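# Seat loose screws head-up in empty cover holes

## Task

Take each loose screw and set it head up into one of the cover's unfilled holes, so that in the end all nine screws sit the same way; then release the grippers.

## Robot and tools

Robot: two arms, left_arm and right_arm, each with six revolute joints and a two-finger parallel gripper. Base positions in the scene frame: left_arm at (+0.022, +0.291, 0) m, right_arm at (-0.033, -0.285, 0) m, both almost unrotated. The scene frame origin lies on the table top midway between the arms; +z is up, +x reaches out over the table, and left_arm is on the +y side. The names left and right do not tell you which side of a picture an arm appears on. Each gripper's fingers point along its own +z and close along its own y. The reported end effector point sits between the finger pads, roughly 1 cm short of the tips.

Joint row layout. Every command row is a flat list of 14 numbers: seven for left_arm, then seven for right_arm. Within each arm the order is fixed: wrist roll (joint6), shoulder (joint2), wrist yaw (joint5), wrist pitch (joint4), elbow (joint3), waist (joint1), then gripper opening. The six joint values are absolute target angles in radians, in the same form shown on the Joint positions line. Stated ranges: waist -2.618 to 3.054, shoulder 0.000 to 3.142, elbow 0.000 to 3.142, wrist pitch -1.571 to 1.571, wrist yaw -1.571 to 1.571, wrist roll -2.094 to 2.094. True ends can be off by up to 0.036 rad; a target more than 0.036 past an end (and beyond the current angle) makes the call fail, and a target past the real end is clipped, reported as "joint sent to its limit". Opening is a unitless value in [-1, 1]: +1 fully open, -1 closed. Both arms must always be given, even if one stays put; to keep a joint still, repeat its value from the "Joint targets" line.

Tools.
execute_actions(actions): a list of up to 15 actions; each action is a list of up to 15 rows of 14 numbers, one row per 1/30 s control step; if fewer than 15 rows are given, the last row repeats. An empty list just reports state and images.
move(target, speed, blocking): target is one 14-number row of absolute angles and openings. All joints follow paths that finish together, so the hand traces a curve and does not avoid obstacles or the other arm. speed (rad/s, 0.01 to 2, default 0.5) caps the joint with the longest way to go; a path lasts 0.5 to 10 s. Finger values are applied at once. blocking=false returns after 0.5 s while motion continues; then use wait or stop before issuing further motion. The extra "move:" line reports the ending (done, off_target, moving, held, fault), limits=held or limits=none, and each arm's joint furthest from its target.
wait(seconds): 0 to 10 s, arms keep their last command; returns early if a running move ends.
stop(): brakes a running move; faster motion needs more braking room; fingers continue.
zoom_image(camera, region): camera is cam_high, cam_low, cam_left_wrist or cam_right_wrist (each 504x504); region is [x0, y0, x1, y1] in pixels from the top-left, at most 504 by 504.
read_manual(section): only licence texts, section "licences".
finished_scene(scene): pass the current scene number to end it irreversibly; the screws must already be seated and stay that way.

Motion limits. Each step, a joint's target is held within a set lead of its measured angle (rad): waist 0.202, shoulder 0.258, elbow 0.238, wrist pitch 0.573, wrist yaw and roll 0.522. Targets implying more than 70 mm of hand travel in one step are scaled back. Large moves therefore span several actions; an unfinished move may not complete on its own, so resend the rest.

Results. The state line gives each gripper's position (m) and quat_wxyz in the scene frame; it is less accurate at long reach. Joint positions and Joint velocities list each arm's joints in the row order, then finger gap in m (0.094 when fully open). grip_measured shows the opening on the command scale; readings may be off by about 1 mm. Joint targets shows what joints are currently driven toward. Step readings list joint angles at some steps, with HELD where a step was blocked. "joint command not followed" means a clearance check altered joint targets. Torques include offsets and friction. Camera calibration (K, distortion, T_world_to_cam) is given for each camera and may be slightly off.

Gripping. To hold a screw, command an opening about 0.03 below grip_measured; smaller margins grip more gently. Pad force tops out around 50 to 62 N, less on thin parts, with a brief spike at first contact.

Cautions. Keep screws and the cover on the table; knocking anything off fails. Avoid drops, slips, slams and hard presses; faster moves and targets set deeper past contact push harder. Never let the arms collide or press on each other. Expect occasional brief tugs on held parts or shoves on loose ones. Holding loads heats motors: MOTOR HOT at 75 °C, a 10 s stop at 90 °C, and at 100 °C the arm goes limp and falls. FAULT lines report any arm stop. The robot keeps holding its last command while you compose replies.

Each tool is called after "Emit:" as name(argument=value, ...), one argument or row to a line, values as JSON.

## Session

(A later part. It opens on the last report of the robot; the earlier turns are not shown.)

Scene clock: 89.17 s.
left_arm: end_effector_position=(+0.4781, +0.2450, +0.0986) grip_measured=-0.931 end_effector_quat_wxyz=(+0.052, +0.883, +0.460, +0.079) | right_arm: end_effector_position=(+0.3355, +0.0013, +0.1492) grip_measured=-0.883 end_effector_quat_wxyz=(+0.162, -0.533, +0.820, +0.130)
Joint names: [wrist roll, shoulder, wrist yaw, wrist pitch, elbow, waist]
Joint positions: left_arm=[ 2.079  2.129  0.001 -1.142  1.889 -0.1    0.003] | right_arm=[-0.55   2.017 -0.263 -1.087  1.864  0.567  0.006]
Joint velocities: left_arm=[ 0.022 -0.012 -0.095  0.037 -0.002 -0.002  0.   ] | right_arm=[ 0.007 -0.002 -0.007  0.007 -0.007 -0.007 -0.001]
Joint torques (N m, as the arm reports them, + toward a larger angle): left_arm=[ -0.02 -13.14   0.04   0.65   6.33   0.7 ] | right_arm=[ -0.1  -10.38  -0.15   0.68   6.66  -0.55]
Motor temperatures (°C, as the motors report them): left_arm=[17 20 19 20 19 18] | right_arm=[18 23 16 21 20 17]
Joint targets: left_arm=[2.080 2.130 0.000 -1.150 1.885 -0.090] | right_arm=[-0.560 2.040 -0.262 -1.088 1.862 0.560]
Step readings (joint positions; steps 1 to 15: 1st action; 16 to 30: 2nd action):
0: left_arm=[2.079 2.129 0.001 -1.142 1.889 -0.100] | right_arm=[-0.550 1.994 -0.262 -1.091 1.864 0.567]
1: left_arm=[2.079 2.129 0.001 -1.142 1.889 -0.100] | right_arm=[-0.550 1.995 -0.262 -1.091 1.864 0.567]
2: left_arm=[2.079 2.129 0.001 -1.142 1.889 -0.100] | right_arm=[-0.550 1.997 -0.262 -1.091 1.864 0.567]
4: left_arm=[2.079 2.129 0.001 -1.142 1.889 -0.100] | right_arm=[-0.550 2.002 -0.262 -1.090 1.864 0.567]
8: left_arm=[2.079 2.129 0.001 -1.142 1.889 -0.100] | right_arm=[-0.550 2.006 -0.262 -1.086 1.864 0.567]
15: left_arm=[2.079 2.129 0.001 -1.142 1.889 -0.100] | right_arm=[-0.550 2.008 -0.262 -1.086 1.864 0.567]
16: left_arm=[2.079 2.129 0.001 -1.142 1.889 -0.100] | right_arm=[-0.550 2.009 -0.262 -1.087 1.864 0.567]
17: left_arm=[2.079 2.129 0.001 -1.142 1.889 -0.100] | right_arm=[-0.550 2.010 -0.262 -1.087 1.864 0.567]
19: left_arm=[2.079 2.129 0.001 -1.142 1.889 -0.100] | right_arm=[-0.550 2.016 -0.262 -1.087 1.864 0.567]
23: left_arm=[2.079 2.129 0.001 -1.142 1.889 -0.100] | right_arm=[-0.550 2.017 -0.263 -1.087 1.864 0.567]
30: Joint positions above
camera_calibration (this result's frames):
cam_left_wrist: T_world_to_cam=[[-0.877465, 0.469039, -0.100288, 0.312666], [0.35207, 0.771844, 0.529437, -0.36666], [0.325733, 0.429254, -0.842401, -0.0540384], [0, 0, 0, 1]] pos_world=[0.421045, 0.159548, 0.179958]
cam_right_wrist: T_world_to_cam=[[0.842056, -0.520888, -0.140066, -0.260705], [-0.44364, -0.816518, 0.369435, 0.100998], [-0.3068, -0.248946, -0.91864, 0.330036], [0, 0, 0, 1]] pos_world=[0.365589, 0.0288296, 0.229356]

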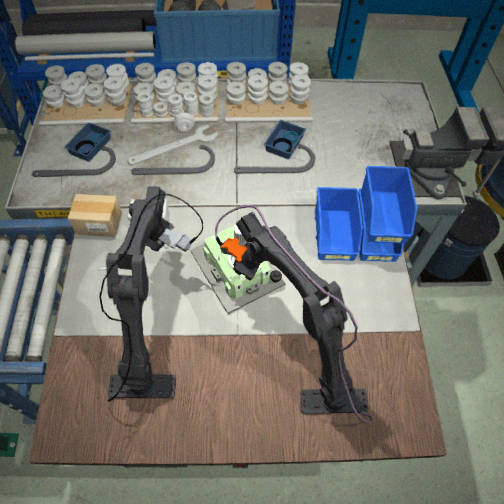

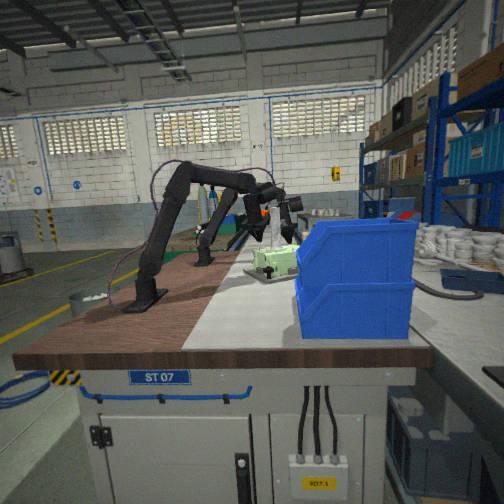

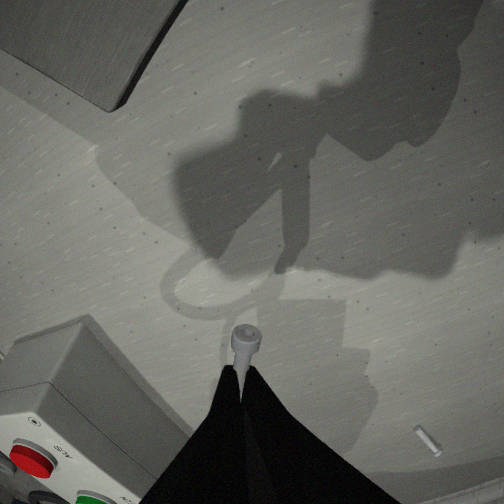

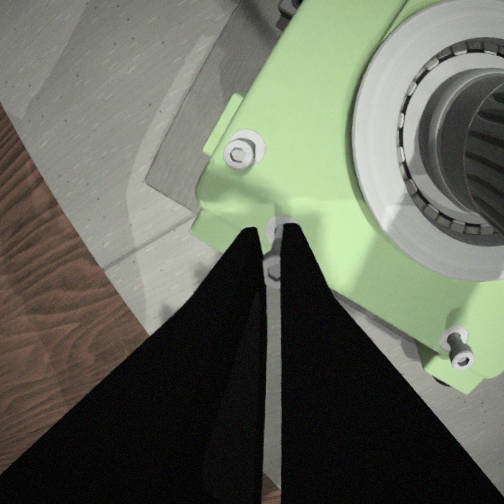

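Emit:
execute_actions(
  actions=[
    [[2.08,2.13,0,-1.15,1.885,-0.09,-0.95,-0.56,2.03,-0.262,-1.088,1.862,0.56,-0.65]],
  ],
)

Emit:
move(
  target=[1.2,1.6,0,-0.9,1.4,-0.09,-0.95,-0.56,1.75,-0.262,-1.088,1.75,0.56,-0.65],
  speed=0.7,
)

Emit:
move(
  target=[0,1.2,0,0.6,0.6,-0.33,-0.95,0,1.2,0,-0.6,1.2,0.3,-0.5],
  speed=1,
)

Scene clock: 90.93 s.
left_arm: end_effector_position=(+0.4781, +0.2450, +0.0986) grip_measured=-0.931 end_effector_quat_wxyz=(+0.052, +0.883, +0.460, +0.079) | right_arm: end_effector_position=(+0.3355, +0.0013, +0.1492) grip_measured=-0.652 end_effector_quat_wxyz=(+0.162, -0.533, +0.820, +0.130)
Joint names: [wrist roll, shoulder, wrist yaw, wrist pitch, elbow, waist]
Joint positions: left_arm=[ 2.079  2.129  0.001 -1.142  1.889 -0.1    0.003] | right_arm=[-0.55   2.017 -0.263 -1.087  1.864  0.567  0.016]
Joint velocities: left_arm=[-0.022  0.012 -0.037 -0.037 -0.007  0.022 -0.   ] | right_arm=[-0.037  0.007 -0.022 -0.022 -0.007 -0.012 -0.   ]
Joint torques (N m, as the arm reports them, + toward a larger angle): left_arm=[ -0.01 -13.19  -0.02   0.68   6.46   0.69] | right_arm=[ -0.1  -11.26  -0.15   0.7    6.72  -0.61]
Motor temperatures (°C, as the motors report them): left_arm=[17 20 19 20 19 18] | right_arm=[18 23 16 21 20 17]
Joint targets: left_arm=[2.080 2.130 -0.000 -1.150 1.885 -0.090] | right_arm=[-0.560 2.030 -0.262 -1.088 1.862 0.560]
Step readings (joint positions):
0: left_arm=[2.079 2.129 0.001 -1.142 1.889 -0.100] | right_arm=[-0.550 2.017 -0.263 -1.087 1.864 0.567]
1: left_arm=[2.079 2.129 0.001 -1.142 1.889 -0.100] | right_arm=[-0.550 2.017 -0.263 -1.087 1.864 0.567]
2: left_arm=[2.079 2.129 0.001 -1.142 1.889 -0.100] | right_arm=[-0.550 2.017 -0.263 -1.087 1.864 0.567]
4: left_arm=[2.079 2.129 0.001 -1.142 1.889 -0.100] | right_arm=[-0.550 2.017 -0.263 -1.087 1.864 0.567]
8: left_arm=[2.079 2.129 0.001 -1.142 1.889 -0.100] | right_arm=[-0.550 2.017 -0.263 -1.087 1.864 0.567]
15: Joint positions above
camera_calibration (this result's frames):
cam_left_wrist: T_world_to_cam=[[-0.877465, 0.469039, -0.100288, 0.312666], [0.35207, 0.771844, 0.529437, -0.36666], [0.325733, 0.429254, -0.842401, -0.0540384], [0, 0, 0, 1]] pos_world=[0.421045, 0.159548, 0.179958]
cam_right_wrist: T_world_to_cam=[[0.842258, -0.520601, -0.139916, -0.260795], [-0.44341, -0.816655, 0.369409, 0.100924], [-0.306578, -0.249098, -0.918673, 0.329966], [0, 0, 0, 1]] pos_world=[0.365568, 0.028844, 0.229359]

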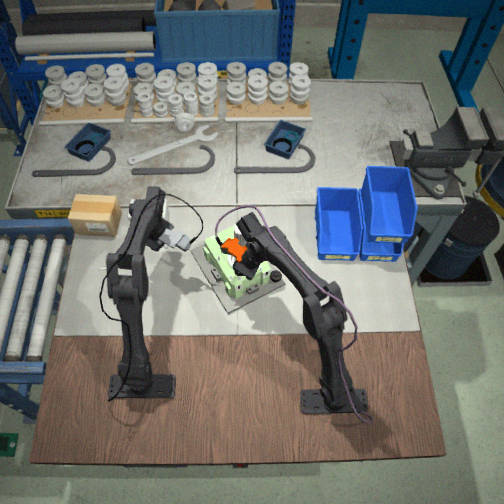

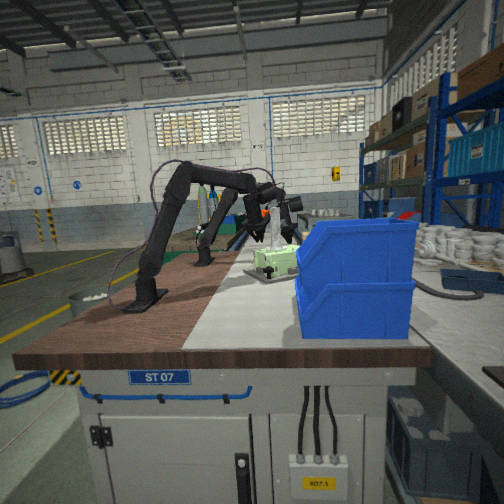

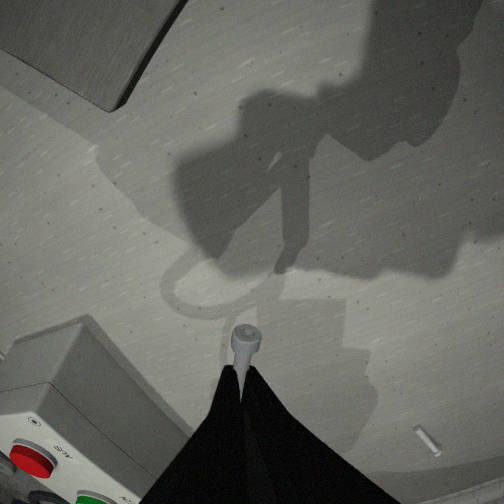

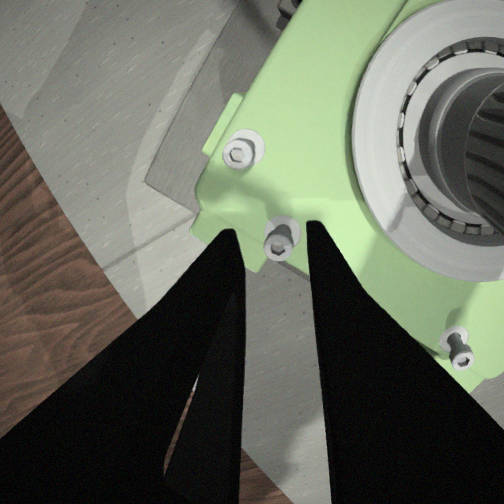

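Scene clock: 93.03 s.
left_arm: end_effector_position=(+0.4172, +0.2512, +0.1742) grip_measured=-0.931 end_effector_quat_wxyz=(+0.202, +0.593, +0.770, +0.125) | right_arm: end_effector_position=(+0.3063, -0.0169, +0.2223) grip_measured=-0.652 end_effector_quat_wxyz=(+0.236, -0.533, +0.802, +0.128)
Joint names: [wrist roll, shoulder, wrist yaw, wrist pitch, elbow, waist]
Joint positions: left_arm=[ 1.211  1.612  0.001 -0.899  1.42  -0.1    0.003] | right_arm=[-0.55   1.768 -0.263 -1.086  1.766  0.567  0.016]
Joint velocities: left_arm=[ 0.022  0.022 -0.022  0.007 -0.002 -0.037 -0.001] | right_arm=[-0.022  0.012 -0.037  0.007 -0.007  0.002 -0.   ]
Joint torques (N m, as the arm reports them, + toward a larger angle): left_arm=[-0.05 -9.29 -0.01  1.29  5.67  0.78] | right_arm=[ -0.09 -11.46  -0.15   0.93   5.59  -0.57]
Motor temperatures (°C, as the motors report them): left_arm=[17 20 19 20 19 18] | right_arm=[18 23 16 21 20 17]
Joint targets: left_arm=[1.200 1.600 -0.000 -0.900 1.400 -0.090] | right_arm=[-0.560 1.750 -0.262 -1.088 1.750 0.560]
move: done; limits=none; left_arm: farthest joint: the elbow, 0.020 radians from its target (0.489 radians at the start); right_arm: farthest joint: the shoulder, 0.018 radians from its target (0.267 radians at the start)
camera_calibration (this result's frames):
cam_left_wrist: T_world_to_cam=[[-0.861657, -0.374902, -0.342046, 0.511473], [-0.4663, 0.850861, 0.242075, -0.0184029], [0.200279, 0.368082, -0.907967, 0.106026], [0, 0, 0, 1]] pos_world=[0.410898, 0.168385, 0.27567]
cam_right_wrist: T_world_to_cam=[[0.855973, -0.512024, -0.071698, -0.254702], [-0.483048, -0.841441, 0.242159, 0.0860748], [-0.184321, -0.172648, -0.967584, 0.358337], [0, 0, 0, 1]] pos_world=[0.325645, 0.00387955, 0.307616]

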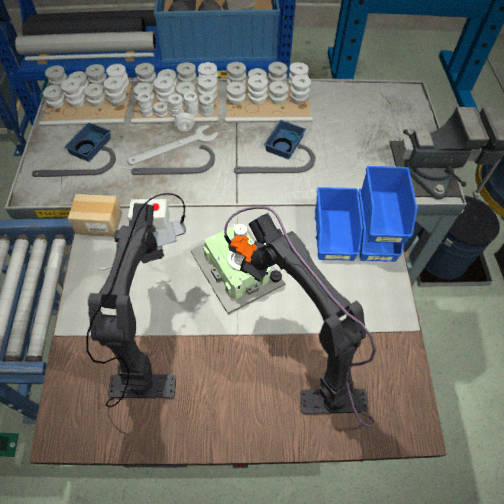

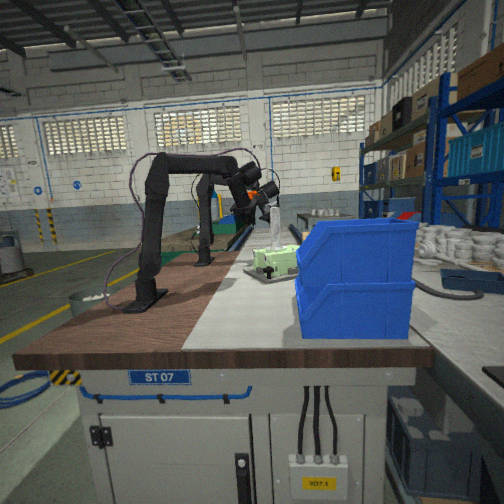

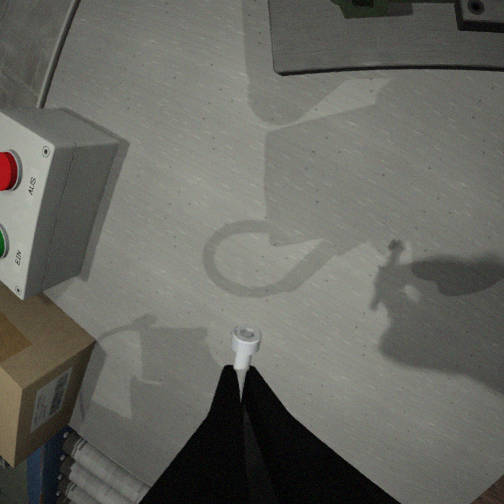

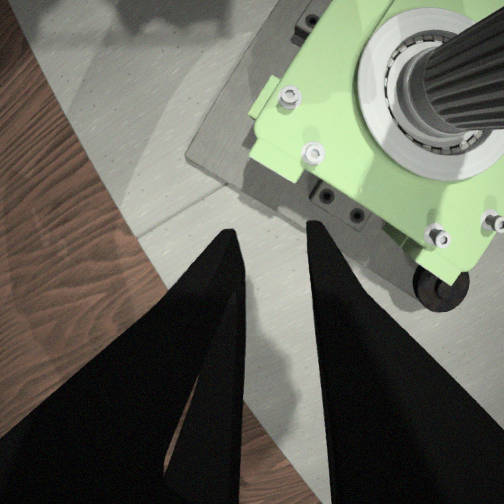

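Scene clock: 95.43 s.
left_arm: end_effector_position=(+0.4144, +0.1607, +0.2777) grip_measured=-0.931 end_effector_quat_wxyz=(+0.699, +0.116, +0.697, -0.111) | right_arm: end_effector_position=(+0.3278, -0.1683, +0.2813) grip_measured=-0.502 end_effector_quat_wxyz=(+0.455, -0.141, +0.876, +0.073)
Joint names: [wrist roll, shoulder, wrist yaw, wrist pitch, elbow, waist]
Joint positions: left_arm=[ 0.007  1.219 -0.     0.604  0.617 -0.32   0.003] | right_arm=[-0.009  1.223 -0.013 -0.604  1.214  0.312  0.023]
Joint velocities: left_arm=[ 0.095 -0.012  0.037  0.022 -0.007 -0.007 -0.   ] | right_arm=[ 0.066  0.007 -0.037  0.022  0.007 -0.002  0.   ]
Joint torques (N m, as the arm reports them, + toward a larger angle): left_arm=[-0.09 -6.19 -0.02  2.13  6.14 -0.63] | right_arm=[ 0.05 -6.55  0.1   1.55  6.36 -1.  ]
Motor temperatures (°C, as the motors report them): left_arm=[17 19 19 20 19 18] | right_arm=[18 23 16 21 20 17]
Joint targets: left_arm=[0.000 1.200 -0.000 0.600 0.600 -0.330] | right_arm=[0.000 1.200 -0.000 -0.600 1.200 0.300]
move: off_target (right_arm); limits=none; left_arm: farthest joint: the shoulder, 0.019 radians from its target (0.412 radians at the start); right_arm: farthest joint: the shoulder, 0.023 radians from its target (0.568 radians at the start)
camera_calibration (this result's frames):
cam_left_wrist: T_world_to_cam=[[-0.384722, -0.916267, 0.111555, 0.27388], [-0.463488, 0.0872514, -0.881797, 0.465949], [0.798228, -0.390951, -0.458246, -0.0168695], [0, 0, 0, 1]] pos_world=[0.334795, 0.203697, 0.37259]
cam_right_wrist: T_world_to_cam=[[0.242115, -0.957122, -0.159055, -0.195531], [-0.962688, -0.216554, -0.162287, 0.331025], [0.120884, 0.192412, -0.97384, 0.356425], [0, 0, 0, 1]] pos_world=[0.322929, -0.184042, 0.369721]

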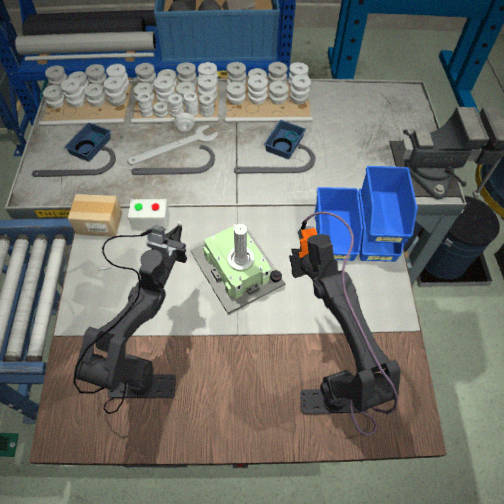

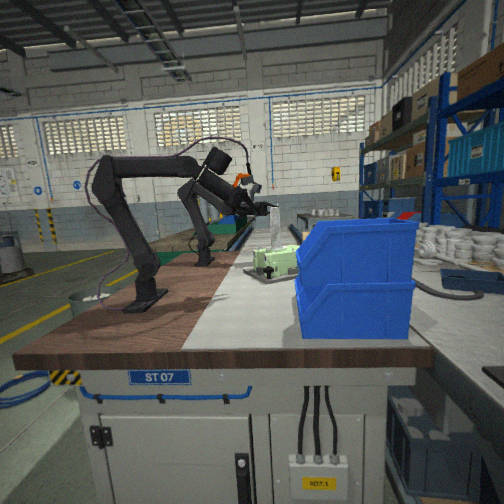

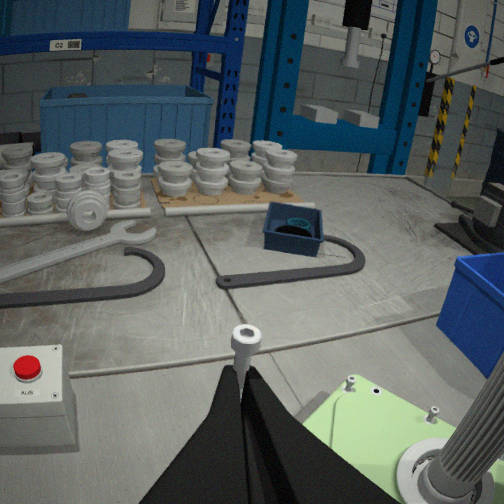

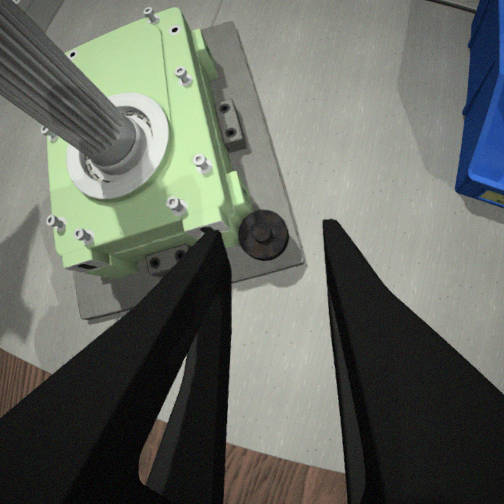

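Emit:
move(
  target=[0,1.9,0,1.17,0.74,-0.445,-0.95,0,1.62,0,-0.75,1.7,0.3,-0.5],
  speed=0.5,
)

Scene clock: 99.63 s.
left_arm: end_effector_position=(+0.4766, +0.0790, +0.1644) grip_measured=-0.931 end_effector_quat_wxyz=(+0.689, +0.156, +0.691, -0.151) | right_arm: end_effector_position=(+0.4108, -0.1423, +0.3066) grip_measured=-0.502 end_effector_quat_wxyz=(+0.433, -0.143, +0.887, +0.070)
Joint names: [wrist roll, shoulder, wrist yaw, wrist pitch, elbow, waist]
Joint positions: left_arm=[ 0.007  1.894 -0.     1.175  0.715 -0.436  0.003] | right_arm=[-0.009  1.607 -0.013 -0.732  1.677  0.312  0.023]
Joint velocities: left_arm=[ 0.051 -0.007 -0.066 -0.022 -0.002  0.002 -0.001] | right_arm=[-0.007 -0.002  0.022 -0.007  0.012  0.002  0.   ]
Joint torques (N m, as the arm reports them, + toward a larger angle): left_arm=[-0.09 -9.15  0.05  2.11  7.29 -0.6 ] | right_arm=[ 0.07 -7.31  0.1   1.33  9.13 -1.02]
Motor temperatures (°C, as the motors report them): left_arm=[17 19 19 21 19 18] | right_arm=[18 22 16 22 20 17]
Joint targets: left_arm=[-0.000 1.900 -0.000 1.170 0.740 -0.445] | right_arm=[0.000 1.620 -0.000 -0.750 1.700 0.300]
move: off_target (left_arm, right_arm); limits=none; left_arm: farthest joint: the elbow, 0.025 radians from its target (0.123 radians at the start); right_arm: farthest joint: the elbow, 0.023 radians from its target (0.486 radians at the start)
camera_calibration (this result's frames):
cam_left_wrist: T_world_to_cam=[[-0.487132, -0.866014, 0.112794, 0.280176], [-0.455787, 0.141934, -0.878699, 0.39342], [0.744956, -0.479453, -0.463859, -0.117032], [0, 0, 0, 1]] pos_world=[0.402982, 0.130685, 0.259809]
cam_right_wrist: T_world_to_cam=[[0.234586, -0.959416, -0.156495, -0.184729], [-0.969148, -0.218299, -0.114443, 0.408349], [0.0756354, 0.178514, -0.981026, 0.384882], [0, 0, 0, 1]] pos_world=[0.409975, -0.156797, 0.395402]

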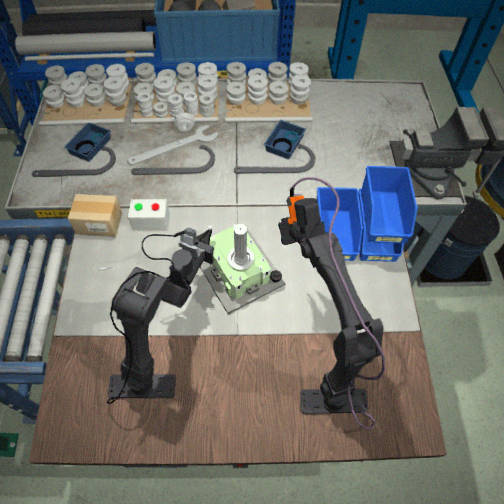

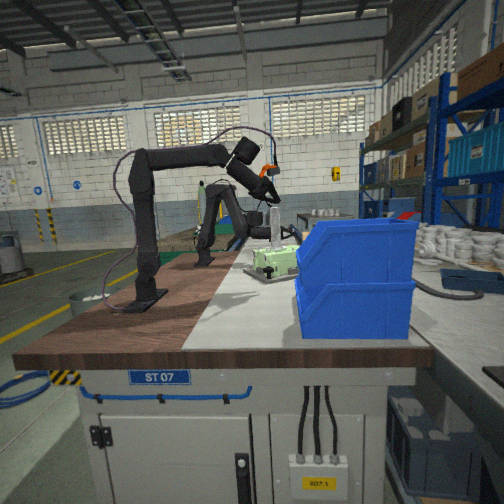

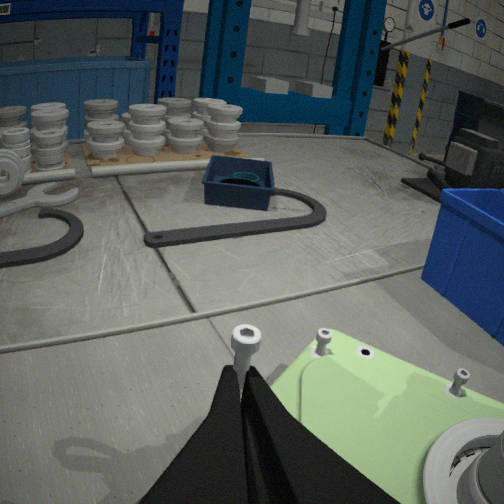

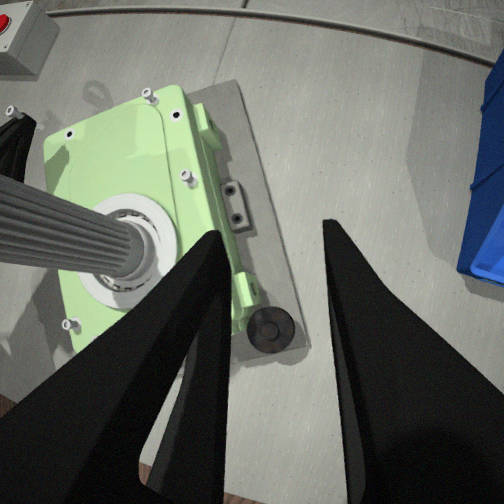

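Emit:
move(
  target=[0,1.915,0,1.185,0.74,-0.445,-0.95,0,1.95,-0.3,-0.9,2.2,0.36,-0.5],
  speed=0.5,
)

Scene clock: 102.60 s.
left_arm: end_effector_position=(+0.4765, +0.0790, +0.1681) grip_measured=-0.931 end_effector_quat_wxyz=(+0.694, +0.155, +0.686, -0.152) | right_arm: end_effector_position=(+0.4508, -0.0589, +0.3386) grip_measured=-0.502 end_effector_quat_wxyz=(+0.418, -0.216, +0.860, +0.199)
Joint names: [wrist roll, shoulder, wrist yaw, wrist pitch, elbow, waist]
Joint positions: left_arm=[ 0.007  1.894 -0.     1.19   0.715 -0.436  0.003] | right_arm=[-0.008  1.935 -0.285 -0.882  2.178  0.349  0.023]
Joint velocities: left_arm=[ 0.022 -0.007  0.037 -0.051 -0.017 -0.017 -0.001] | right_arm=[ 0.022  0.007  0.037 -0.037 -0.017 -0.002  0.   ]
Joint torques (N m, as the arm reports them, + toward a larger angle): left_arm=[-0.1  -7.92 -0.01  2.1   7.34 -0.53] | right_arm=[  0.04 -10.29  -0.24   1.33   8.55   0.97]
Motor temperatures (°C, as the motors report them): left_arm=[17 19 19 21 19 18] | right_arm=[18 22 16 22 20 17]
Joint targets: left_arm=[0.000 1.915 0.000 1.185 0.740 -0.445] | right_arm=[-0.000 1.950 -0.300 -0.900 2.200 0.360]
move: off_target (left_arm, right_arm); limits=none; left_arm: farthest joint: the elbow, 0.025 radians from its target (0.025 radians at the start); right_arm: farthest joint: the elbow, 0.022 radians from its target (0.523 radians at the start)
camera_calibration (this result's frames):
cam_left_wrist: T_world_to_cam=[[-0.488645, -0.865306, 0.111678, 0.28061], [-0.4439, 0.136371, -0.885639, 0.392606], [0.751119, -0.482337, -0.450746, -0.120221], [0, 0, 0, 1]] pos_world=[0.401696, 0.131287, 0.26218]
cam_right_wrist: T_world_to_cam=[[0.45596, -0.832239, -0.315404, -0.147605], [-0.88976, -0.434481, -0.139831, 0.429067], [-0.0206639, 0.344391, -0.938599, 0.43715], [0, 0, 0, 1]] pos_world=[0.458102, -0.0869717, 0.42375]

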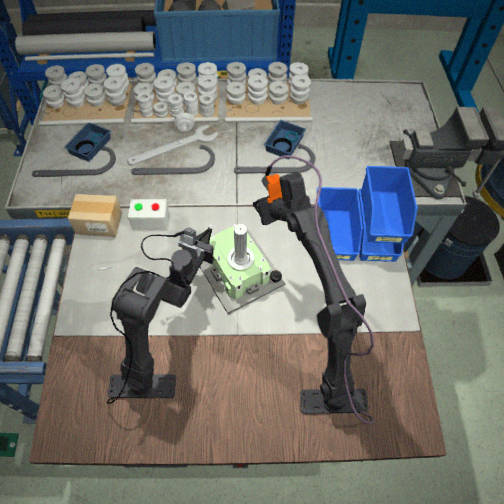

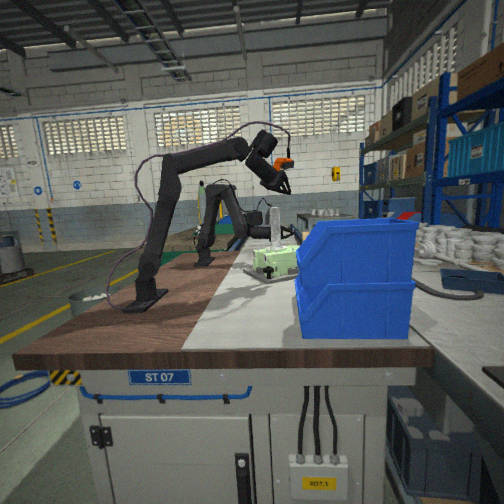

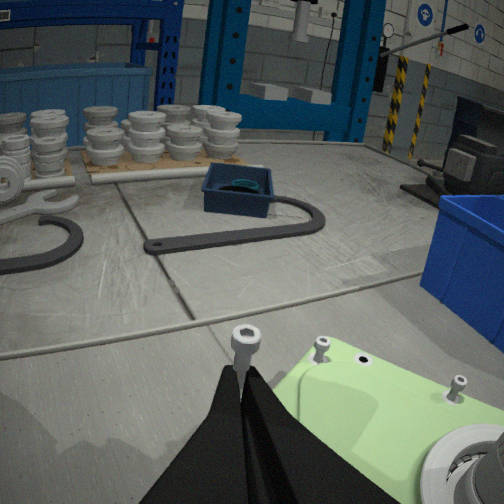

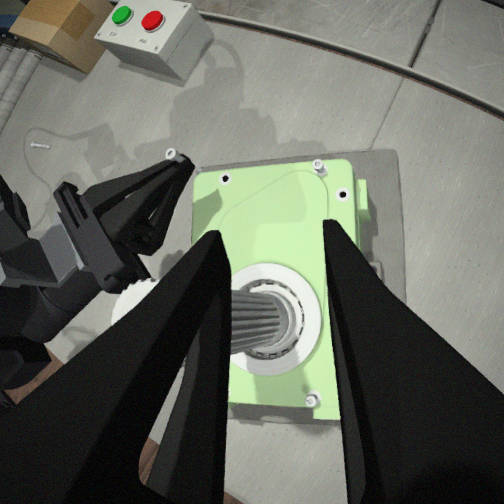

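Emit:
move(
  target=[0,1.972,0,1.253,0.70,-0.445,-0.95,0,1.95,-0.3,-0.9,2.2,0.36,-0.5],
  speed=0.1,
)

Emit:
zoom_image(
  camera="cam_right_wrist",
  region=[150,130,270,230],
)

Emit:
zoom_image(
  camera="cam_low",
  region=[260,210,320,260],
)

Scene clock: 105.83 s.
left_arm: end_effector_position=(+0.4788, +0.0779, +0.1536) grip_measured=-0.931 end_effector_quat_wxyz=(+0.696, +0.155, +0.685, -0.152) | right_arm: end_effector_position=(+0.4507, -0.0588, +0.3386) grip_measured=-0.502 end_effector_quat_wxyz=(+0.417, -0.216, +0.860, +0.199)
Joint names: [wrist roll, shoulder, wrist yaw, wrist pitch, elbow, waist]
Joint positions: left_arm=[ 0.007  1.959 -0.     1.257  0.715 -0.436  0.003] | right_arm=[-0.008  1.935 -0.285 -0.883  2.178  0.349  0.023]
Joint velocities: left_arm=[ 0.051 -0.007  0.007  0.051 -0.002 -0.002 -0.001] | right_arm=[-0.066  0.007  0.051  0.007  0.002 -0.002 -0.   ]
Joint torques (N m, as the arm reports them, + toward a larger angle): left_arm=[-0.09 -8.98  0.01  2.11  4.11 -0.56] | right_arm=[  0.05 -10.21  -0.24   1.33   8.49   0.97]
Motor temperatures (°C, as the motors report them): left_arm=[17 19 19 22 19 18] | right_arm=[18 22 16 22 21 17]
Joint targets: left_arm=[-0.000 1.972 -0.000 1.253 0.700 -0.445] | right_arm=[0.000 1.950 -0.300 -0.900 2.200 0.360]
move: off_target (right_arm); limits=none; left_arm: farthest joint: the elbow, 0.015 radians from its target (0.015 radians at the start); right_arm: farthest joint: the elbow, 0.022 radians from its target (0.022 radians at the start)
camera_calibration (this result's frames):
cam_left_wrist: T_world_to_cam=[[-0.488953, -0.865162, 0.111446, 0.282587], [-0.44145, 0.135225, -0.887038, 0.380117], [0.752361, -0.482918, -0.448044, -0.129936], [0, 0, 0, 1]] pos_world=[0.403733, 0.130334, 0.247468]
cam_right_wrist: T_world_to_cam=[[0.456063, -0.831888, -0.316179, -0.147249], [-0.889688, -0.434756, -0.139434, 0.428807], [-0.021467, 0.344892, -0.938397, 0.43739], [0, 0, 0, 1]] pos_world=[0.458049, -0.0869207, 0.423679]

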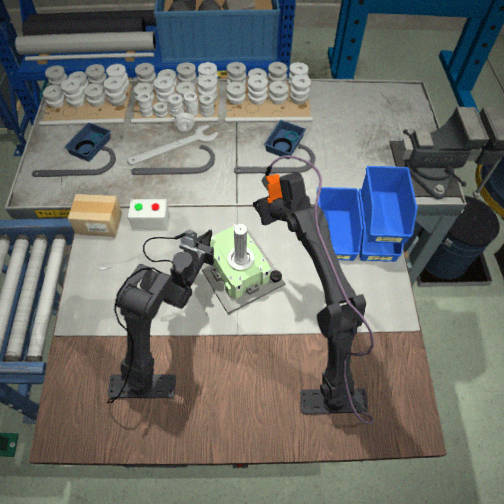

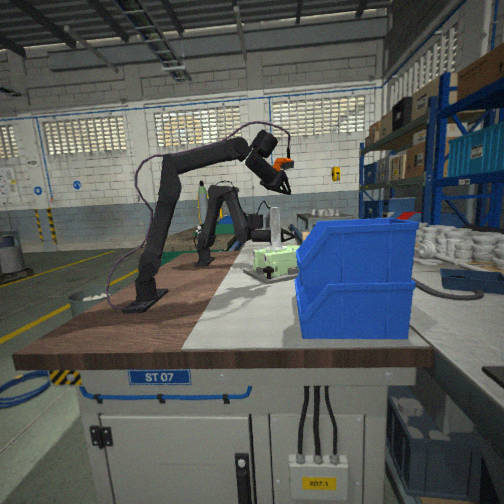

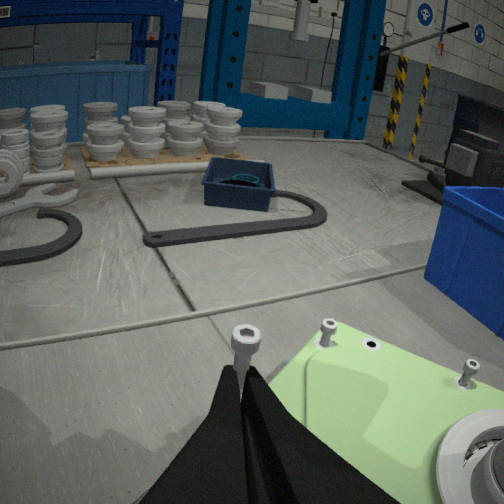

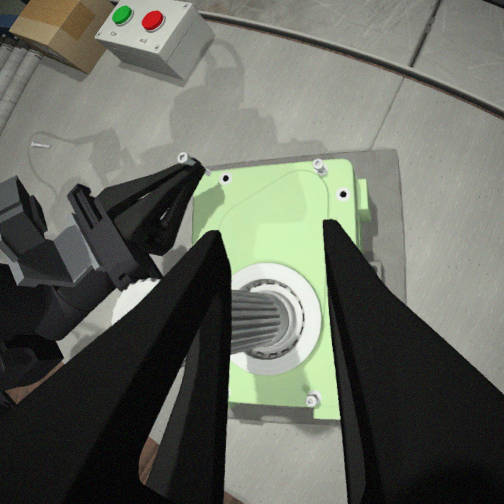

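Region (150, 130, 270, 230) of cam_right_wrist's 504x504 image, scaled by 4.200, with more detail than that image has.

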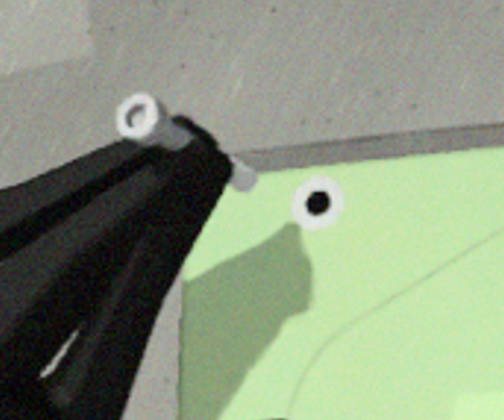

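Region (260, 210, 320, 260) of cam_low's 504x504 image, scaled by 8.400, with more detail than that image has.

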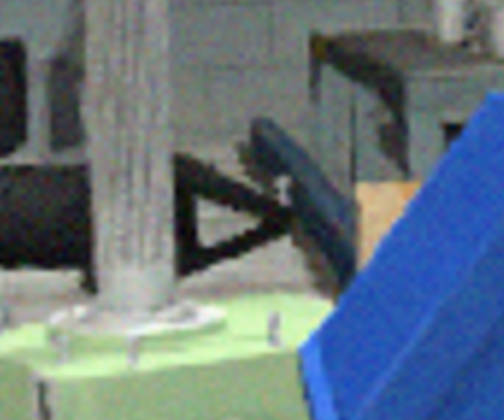

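Emit:
execute_actions(
  actions=[
    [[0,1.975,0,1.262,0.715,-0.453,-0.95,0,1.95,-0.3,-0.9,2.2,0.36,-0.5]],
    [[0,1.995,0,1.272,0.715,-0.453,-0.95,0,1.95,-0.3,-0.9,2.2,0.36,-0.5]],
    [[0,1.995,0,1.272,0.715,-0.453,-0.95,0,1.95,-0.3,-0.9,2.2,0.36,-0.5]],
  ],
)

Emit:
zoom_image(
  camera="cam_right_wrist",
  region=[150,130,270,230],
)

Scene clock: 110.13 s.
left_arm: end_effector_position=(+0.4779, +0.0741, +0.1467) grip_measured=-0.931 end_effector_quat_wxyz=(+0.693, +0.158, +0.686, -0.154) | right_arm: end_effector_position=(+0.4507, -0.0588, +0.3386) grip_measured=-0.502 end_effector_quat_wxyz=(+0.417, -0.216, +0.860, +0.199)
Joint names: [wrist roll, shoulder, wrist yaw, wrist pitch, elbow, waist]
Joint positions: left_arm=[ 0.007  1.984 -0.     1.278  0.715 -0.443  0.003] | right_arm=[-0.008  1.935 -0.285 -0.883  2.178  0.349  0.023]
Joint velocities: left_arm=[-0.022 -0.007 -0.066  0.037 -0.022  0.002 -0.001] | right_arm=[-0.095 -0.007 -0.051 -0.007 -0.002 -0.002 -0.001]
Joint torques (N m, as the arm reports them, + toward a larger angle): left_arm=[-0.08 -9.18  0.    2.12  5.12 -0.64] | right_arm=[  0.05 -10.19  -0.25   1.34   8.51   0.95]
Motor temperatures (°C, as the motors report them): left_arm=[17 19 19 22 19 18] | right_arm=[18 22 16 23 21 17]
Joint targets: left_arm=[0.000 1.995 0.000 1.272 0.715 -0.453] | right_arm=[0.000 1.950 -0.300 -0.900 2.200 0.360]
Step readings (joint positions; steps 1 to 15: 1st action; 16 to 30: 2nd action; 31 to 45: 3rd action):
0: left_arm=[0.007 1.959 -0.000 1.258 0.715 -0.436] | right_arm=[-0.008 1.935 -0.285 -0.883 2.178 0.349]
1: left_arm=[0.007 1.959 -0.000 1.259 0.715 -0.436] | right_arm=[-0.008 1.935 -0.285 -0.883 2.178 0.349]
2: left_arm=[0.007 1.959 -0.000 1.260 0.715 -0.438] | right_arm=[-0.008 1.935 -0.285 -0.883 2.178 0.349]
4: left_arm=[0.007 1.959 -0.000 1.263 0.715 -0.441] | right_arm=[-0.008 1.935 -0.285 -0.883 2.178 0.349]
8: left_arm=[0.007 1.959 -0.000 1.265 0.715 -0.443] | right_arm=[-0.008 1.935 -0.285 -0.883 2.178 0.349]
15: left_arm=[0.007 1.959 -0.000 1.267 0.715 -0.443] | right_arm=[-0.008 1.935 -0.285 -0.883 2.178 0.349]
16: left_arm=[0.007 1.961 -0.000 1.270 0.715 -0.443] | right_arm=[-0.008 1.935 -0.285 -0.883 2.178 0.349]
17: left_arm=[0.007 1.966 -0.000 1.275 0.715 -0.443] | right_arm=[-0.008 1.935 -0.285 -0.883 2.178 0.349]
19: left_arm=[0.007 1.975 -0.000 1.277 0.715 -0.443] | right_arm=[-0.008 1.935 -0.285 -0.883 2.178 0.349]
23: left_arm=[0.007 1.984 -0.000 1.277 0.715 -0.443] | right_arm=[-0.008 1.935 -0.285 -0.883 2.178 0.349]
30: left_arm=[0.007 1.984 -0.000 1.278 0.715 -0.443] | right_arm=[-0.008 1.935 -0.285 -0.883 2.178 0.349]
31: left_arm=[0.007 1.984 -0.000 1.278 0.715 -0.443] | right_arm=[-0.008 1.935 -0.285 -0.883 2.178 0.349]
32: left_arm=[0.007 1.984 -0.000 1.278 0.715 -0.443] | right_arm=[-0.008 1.935 -0.285 -0.883 2.178 0.349]
34: left_arm=[0.007 1.984 -0.000 1.278 0.715 -0.443] | right_arm=[-0.008 1.935 -0.285 -0.883 2.178 0.349]
38: left_arm=[0.007 1.984 -0.000 1.278 0.715 -0.443] | right_arm=[-0.008 1.935 -0.285 -0.883 2.178 0.349]
45: Joint positions above
camera_calibration (this result's frames):
cam_left_wrist: T_world_to_cam=[[-0.495078, -0.861626, 0.111794, 0.282218], [-0.444066, 0.140336, -0.884936, 0.374561], [0.746795, -0.487756, -0.452096, -0.130545], [0, 0, 0, 1]] pos_world=[0.40354, 0.126927, 0.240894]
cam_right_wrist: T_world_to_cam=[[0.456063, -0.831888, -0.316179, -0.147249], [-0.889688, -0.434756, -0.139434, 0.428807], [-0.021467, 0.344892, -0.938397, 0.43739], [0, 0, 0, 1]] pos_world=[0.458049, -0.0869207, 0.423679]

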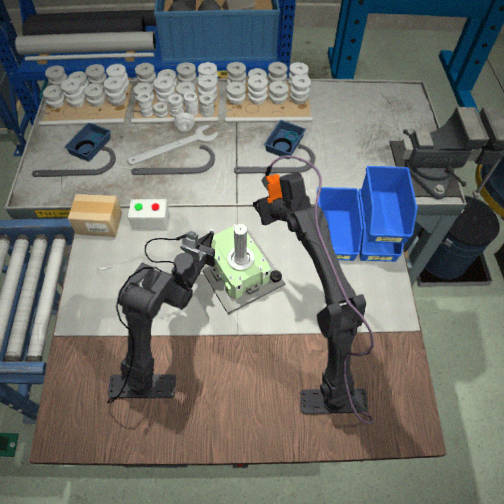

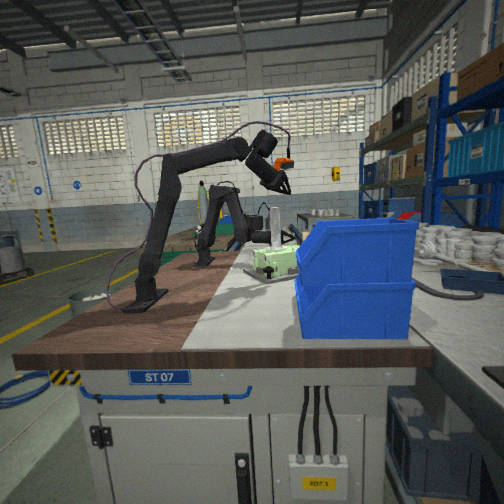

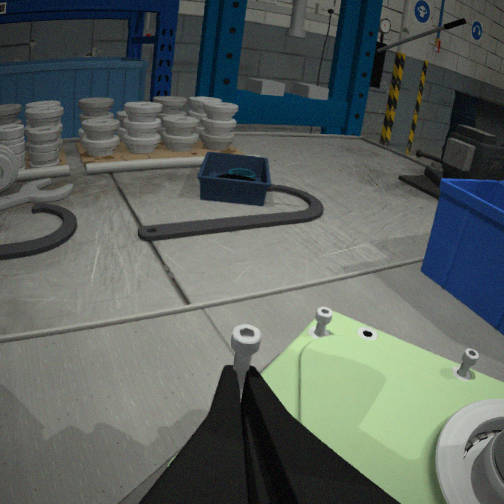

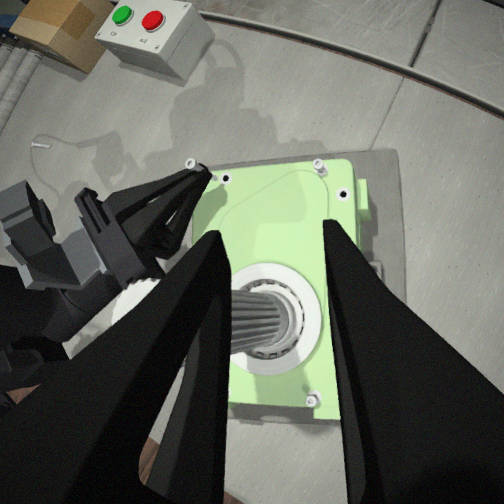

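Region (150, 130, 270, 230) of cam_right_wrist's 504x504 image, scaled by 4.200, with more detail than that image has.

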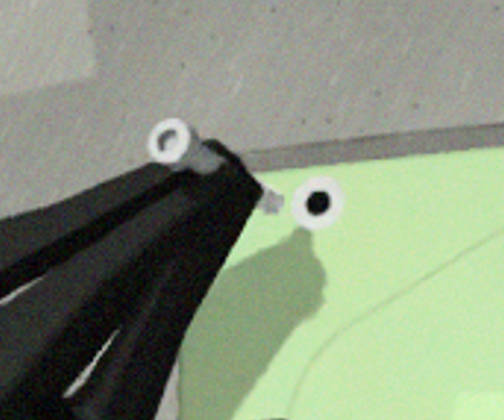

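Emit:
execute_actions(
  actions=[],
)

Emit:
zoom_image(
  camera="cam_right_wrist",
  region=[150,130,270,230],
)

Emit:
zoom_image(
  camera="cam_left_wrist",
  region=[150,250,400,500],
)

Scene clock: 114.60 s.
left_arm: end_effector_position=(+0.4779, +0.0741, +0.1467) grip_measured=-0.931 end_effector_quat_wxyz=(+0.693, +0.158, +0.686, -0.154) | right_arm: end_effector_position=(+0.4507, -0.0588, +0.3386) grip_measured=-0.502 end_effector_quat_wxyz=(+0.417, -0.216, +0.860, +0.199)
Joint names: [wrist roll, shoulder, wrist yaw, wrist pitch, elbow, waist]
Joint positions: left_arm=[ 0.007  1.984 -0.     1.278  0.715 -0.443  0.003] | right_arm=[-0.008  1.935 -0.285 -0.883  2.178  0.349  0.023]
Joint velocities: left_arm=[-0.066  0.012 -0.007 -0.007  0.002 -0.002 -0.001] | right_arm=[ 0.11   0.012 -0.022 -0.022 -0.022  0.002  0.   ]
Joint torques (N m, as the arm reports them, + toward a larger angle): left_arm=[-0.08 -9.09  0.02  2.09  5.01 -0.66] | right_arm=[  0.05 -10.22  -0.25   1.33   8.55   0.94]
Motor temperatures (°C, as the motors report them): left_arm=[17 19 19 22 19 18] | right_arm=[18 22 16 23 21 17]
Joint targets: left_arm=[0.000 1.995 -0.000 1.272 0.715 -0.453] | right_arm=[0.000 1.950 -0.300 -0.900 2.200 0.360]
camera_calibration (this result's frames):
cam_left_wrist: T_world_to_cam=[[-0.495078, -0.861626, 0.111794, 0.282218], [-0.444066, 0.140336, -0.884936, 0.374561], [0.746795, -0.487756, -0.452096, -0.130545], [0, 0, 0, 1]] pos_world=[0.40354, 0.126927, 0.240894]
cam_right_wrist: T_world_to_cam=[[0.456063, -0.831888, -0.316179, -0.147249], [-0.889688, -0.434756, -0.139434, 0.428807], [-0.021467, 0.344892, -0.938397, 0.43739], [0, 0, 0, 1]] pos_world=[0.458049, -0.0869207, 0.423679]

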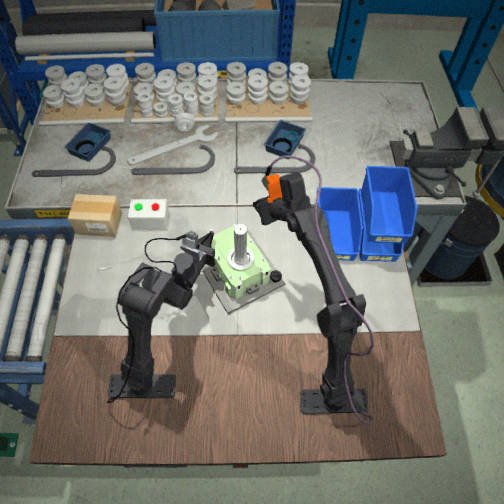

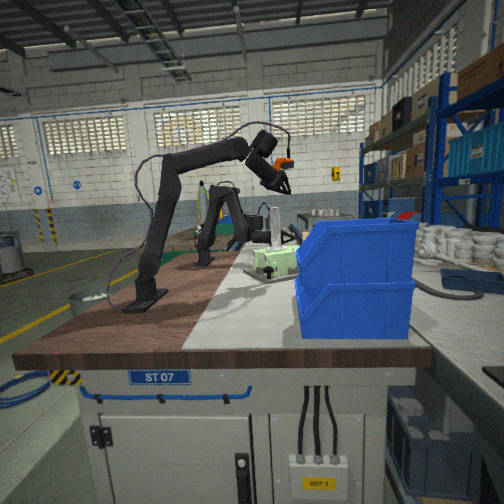

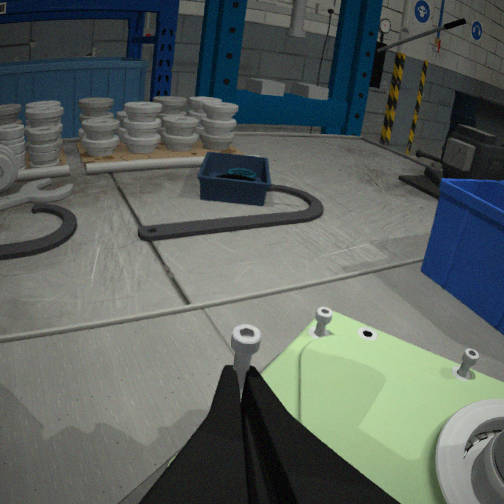

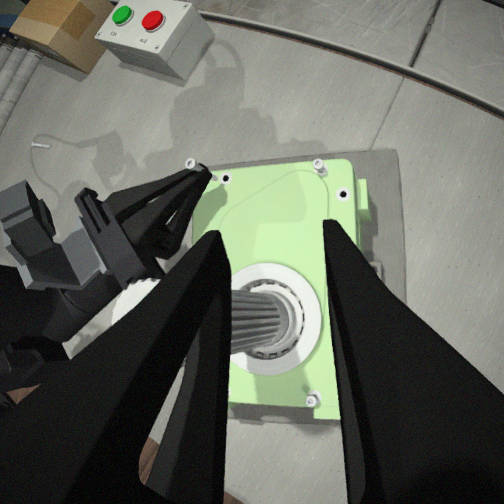

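Region (150, 130, 270, 230) of cam_right_wrist's 504x504 image, scaled by 4.200, with more detail than that image has.

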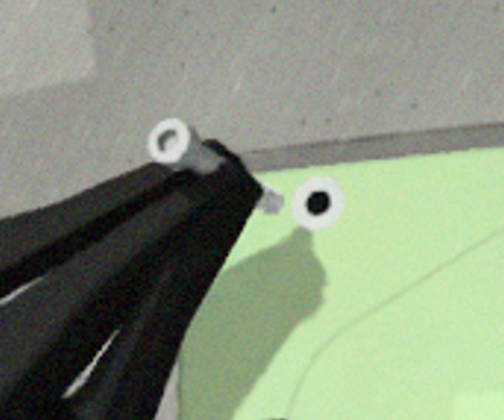

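Region (150, 250, 400, 500) of cam_left_wrist's 504x504 image, scaled by 2.016, with more detail than that image has.

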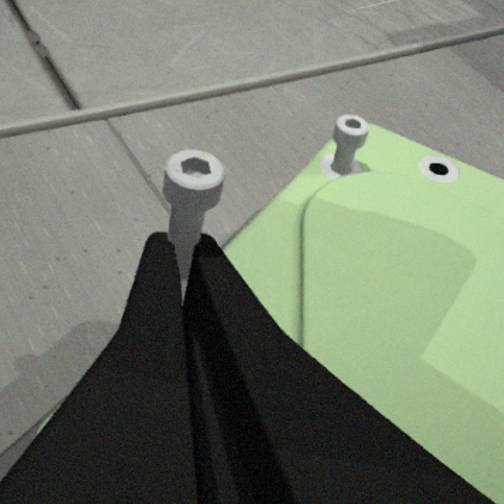

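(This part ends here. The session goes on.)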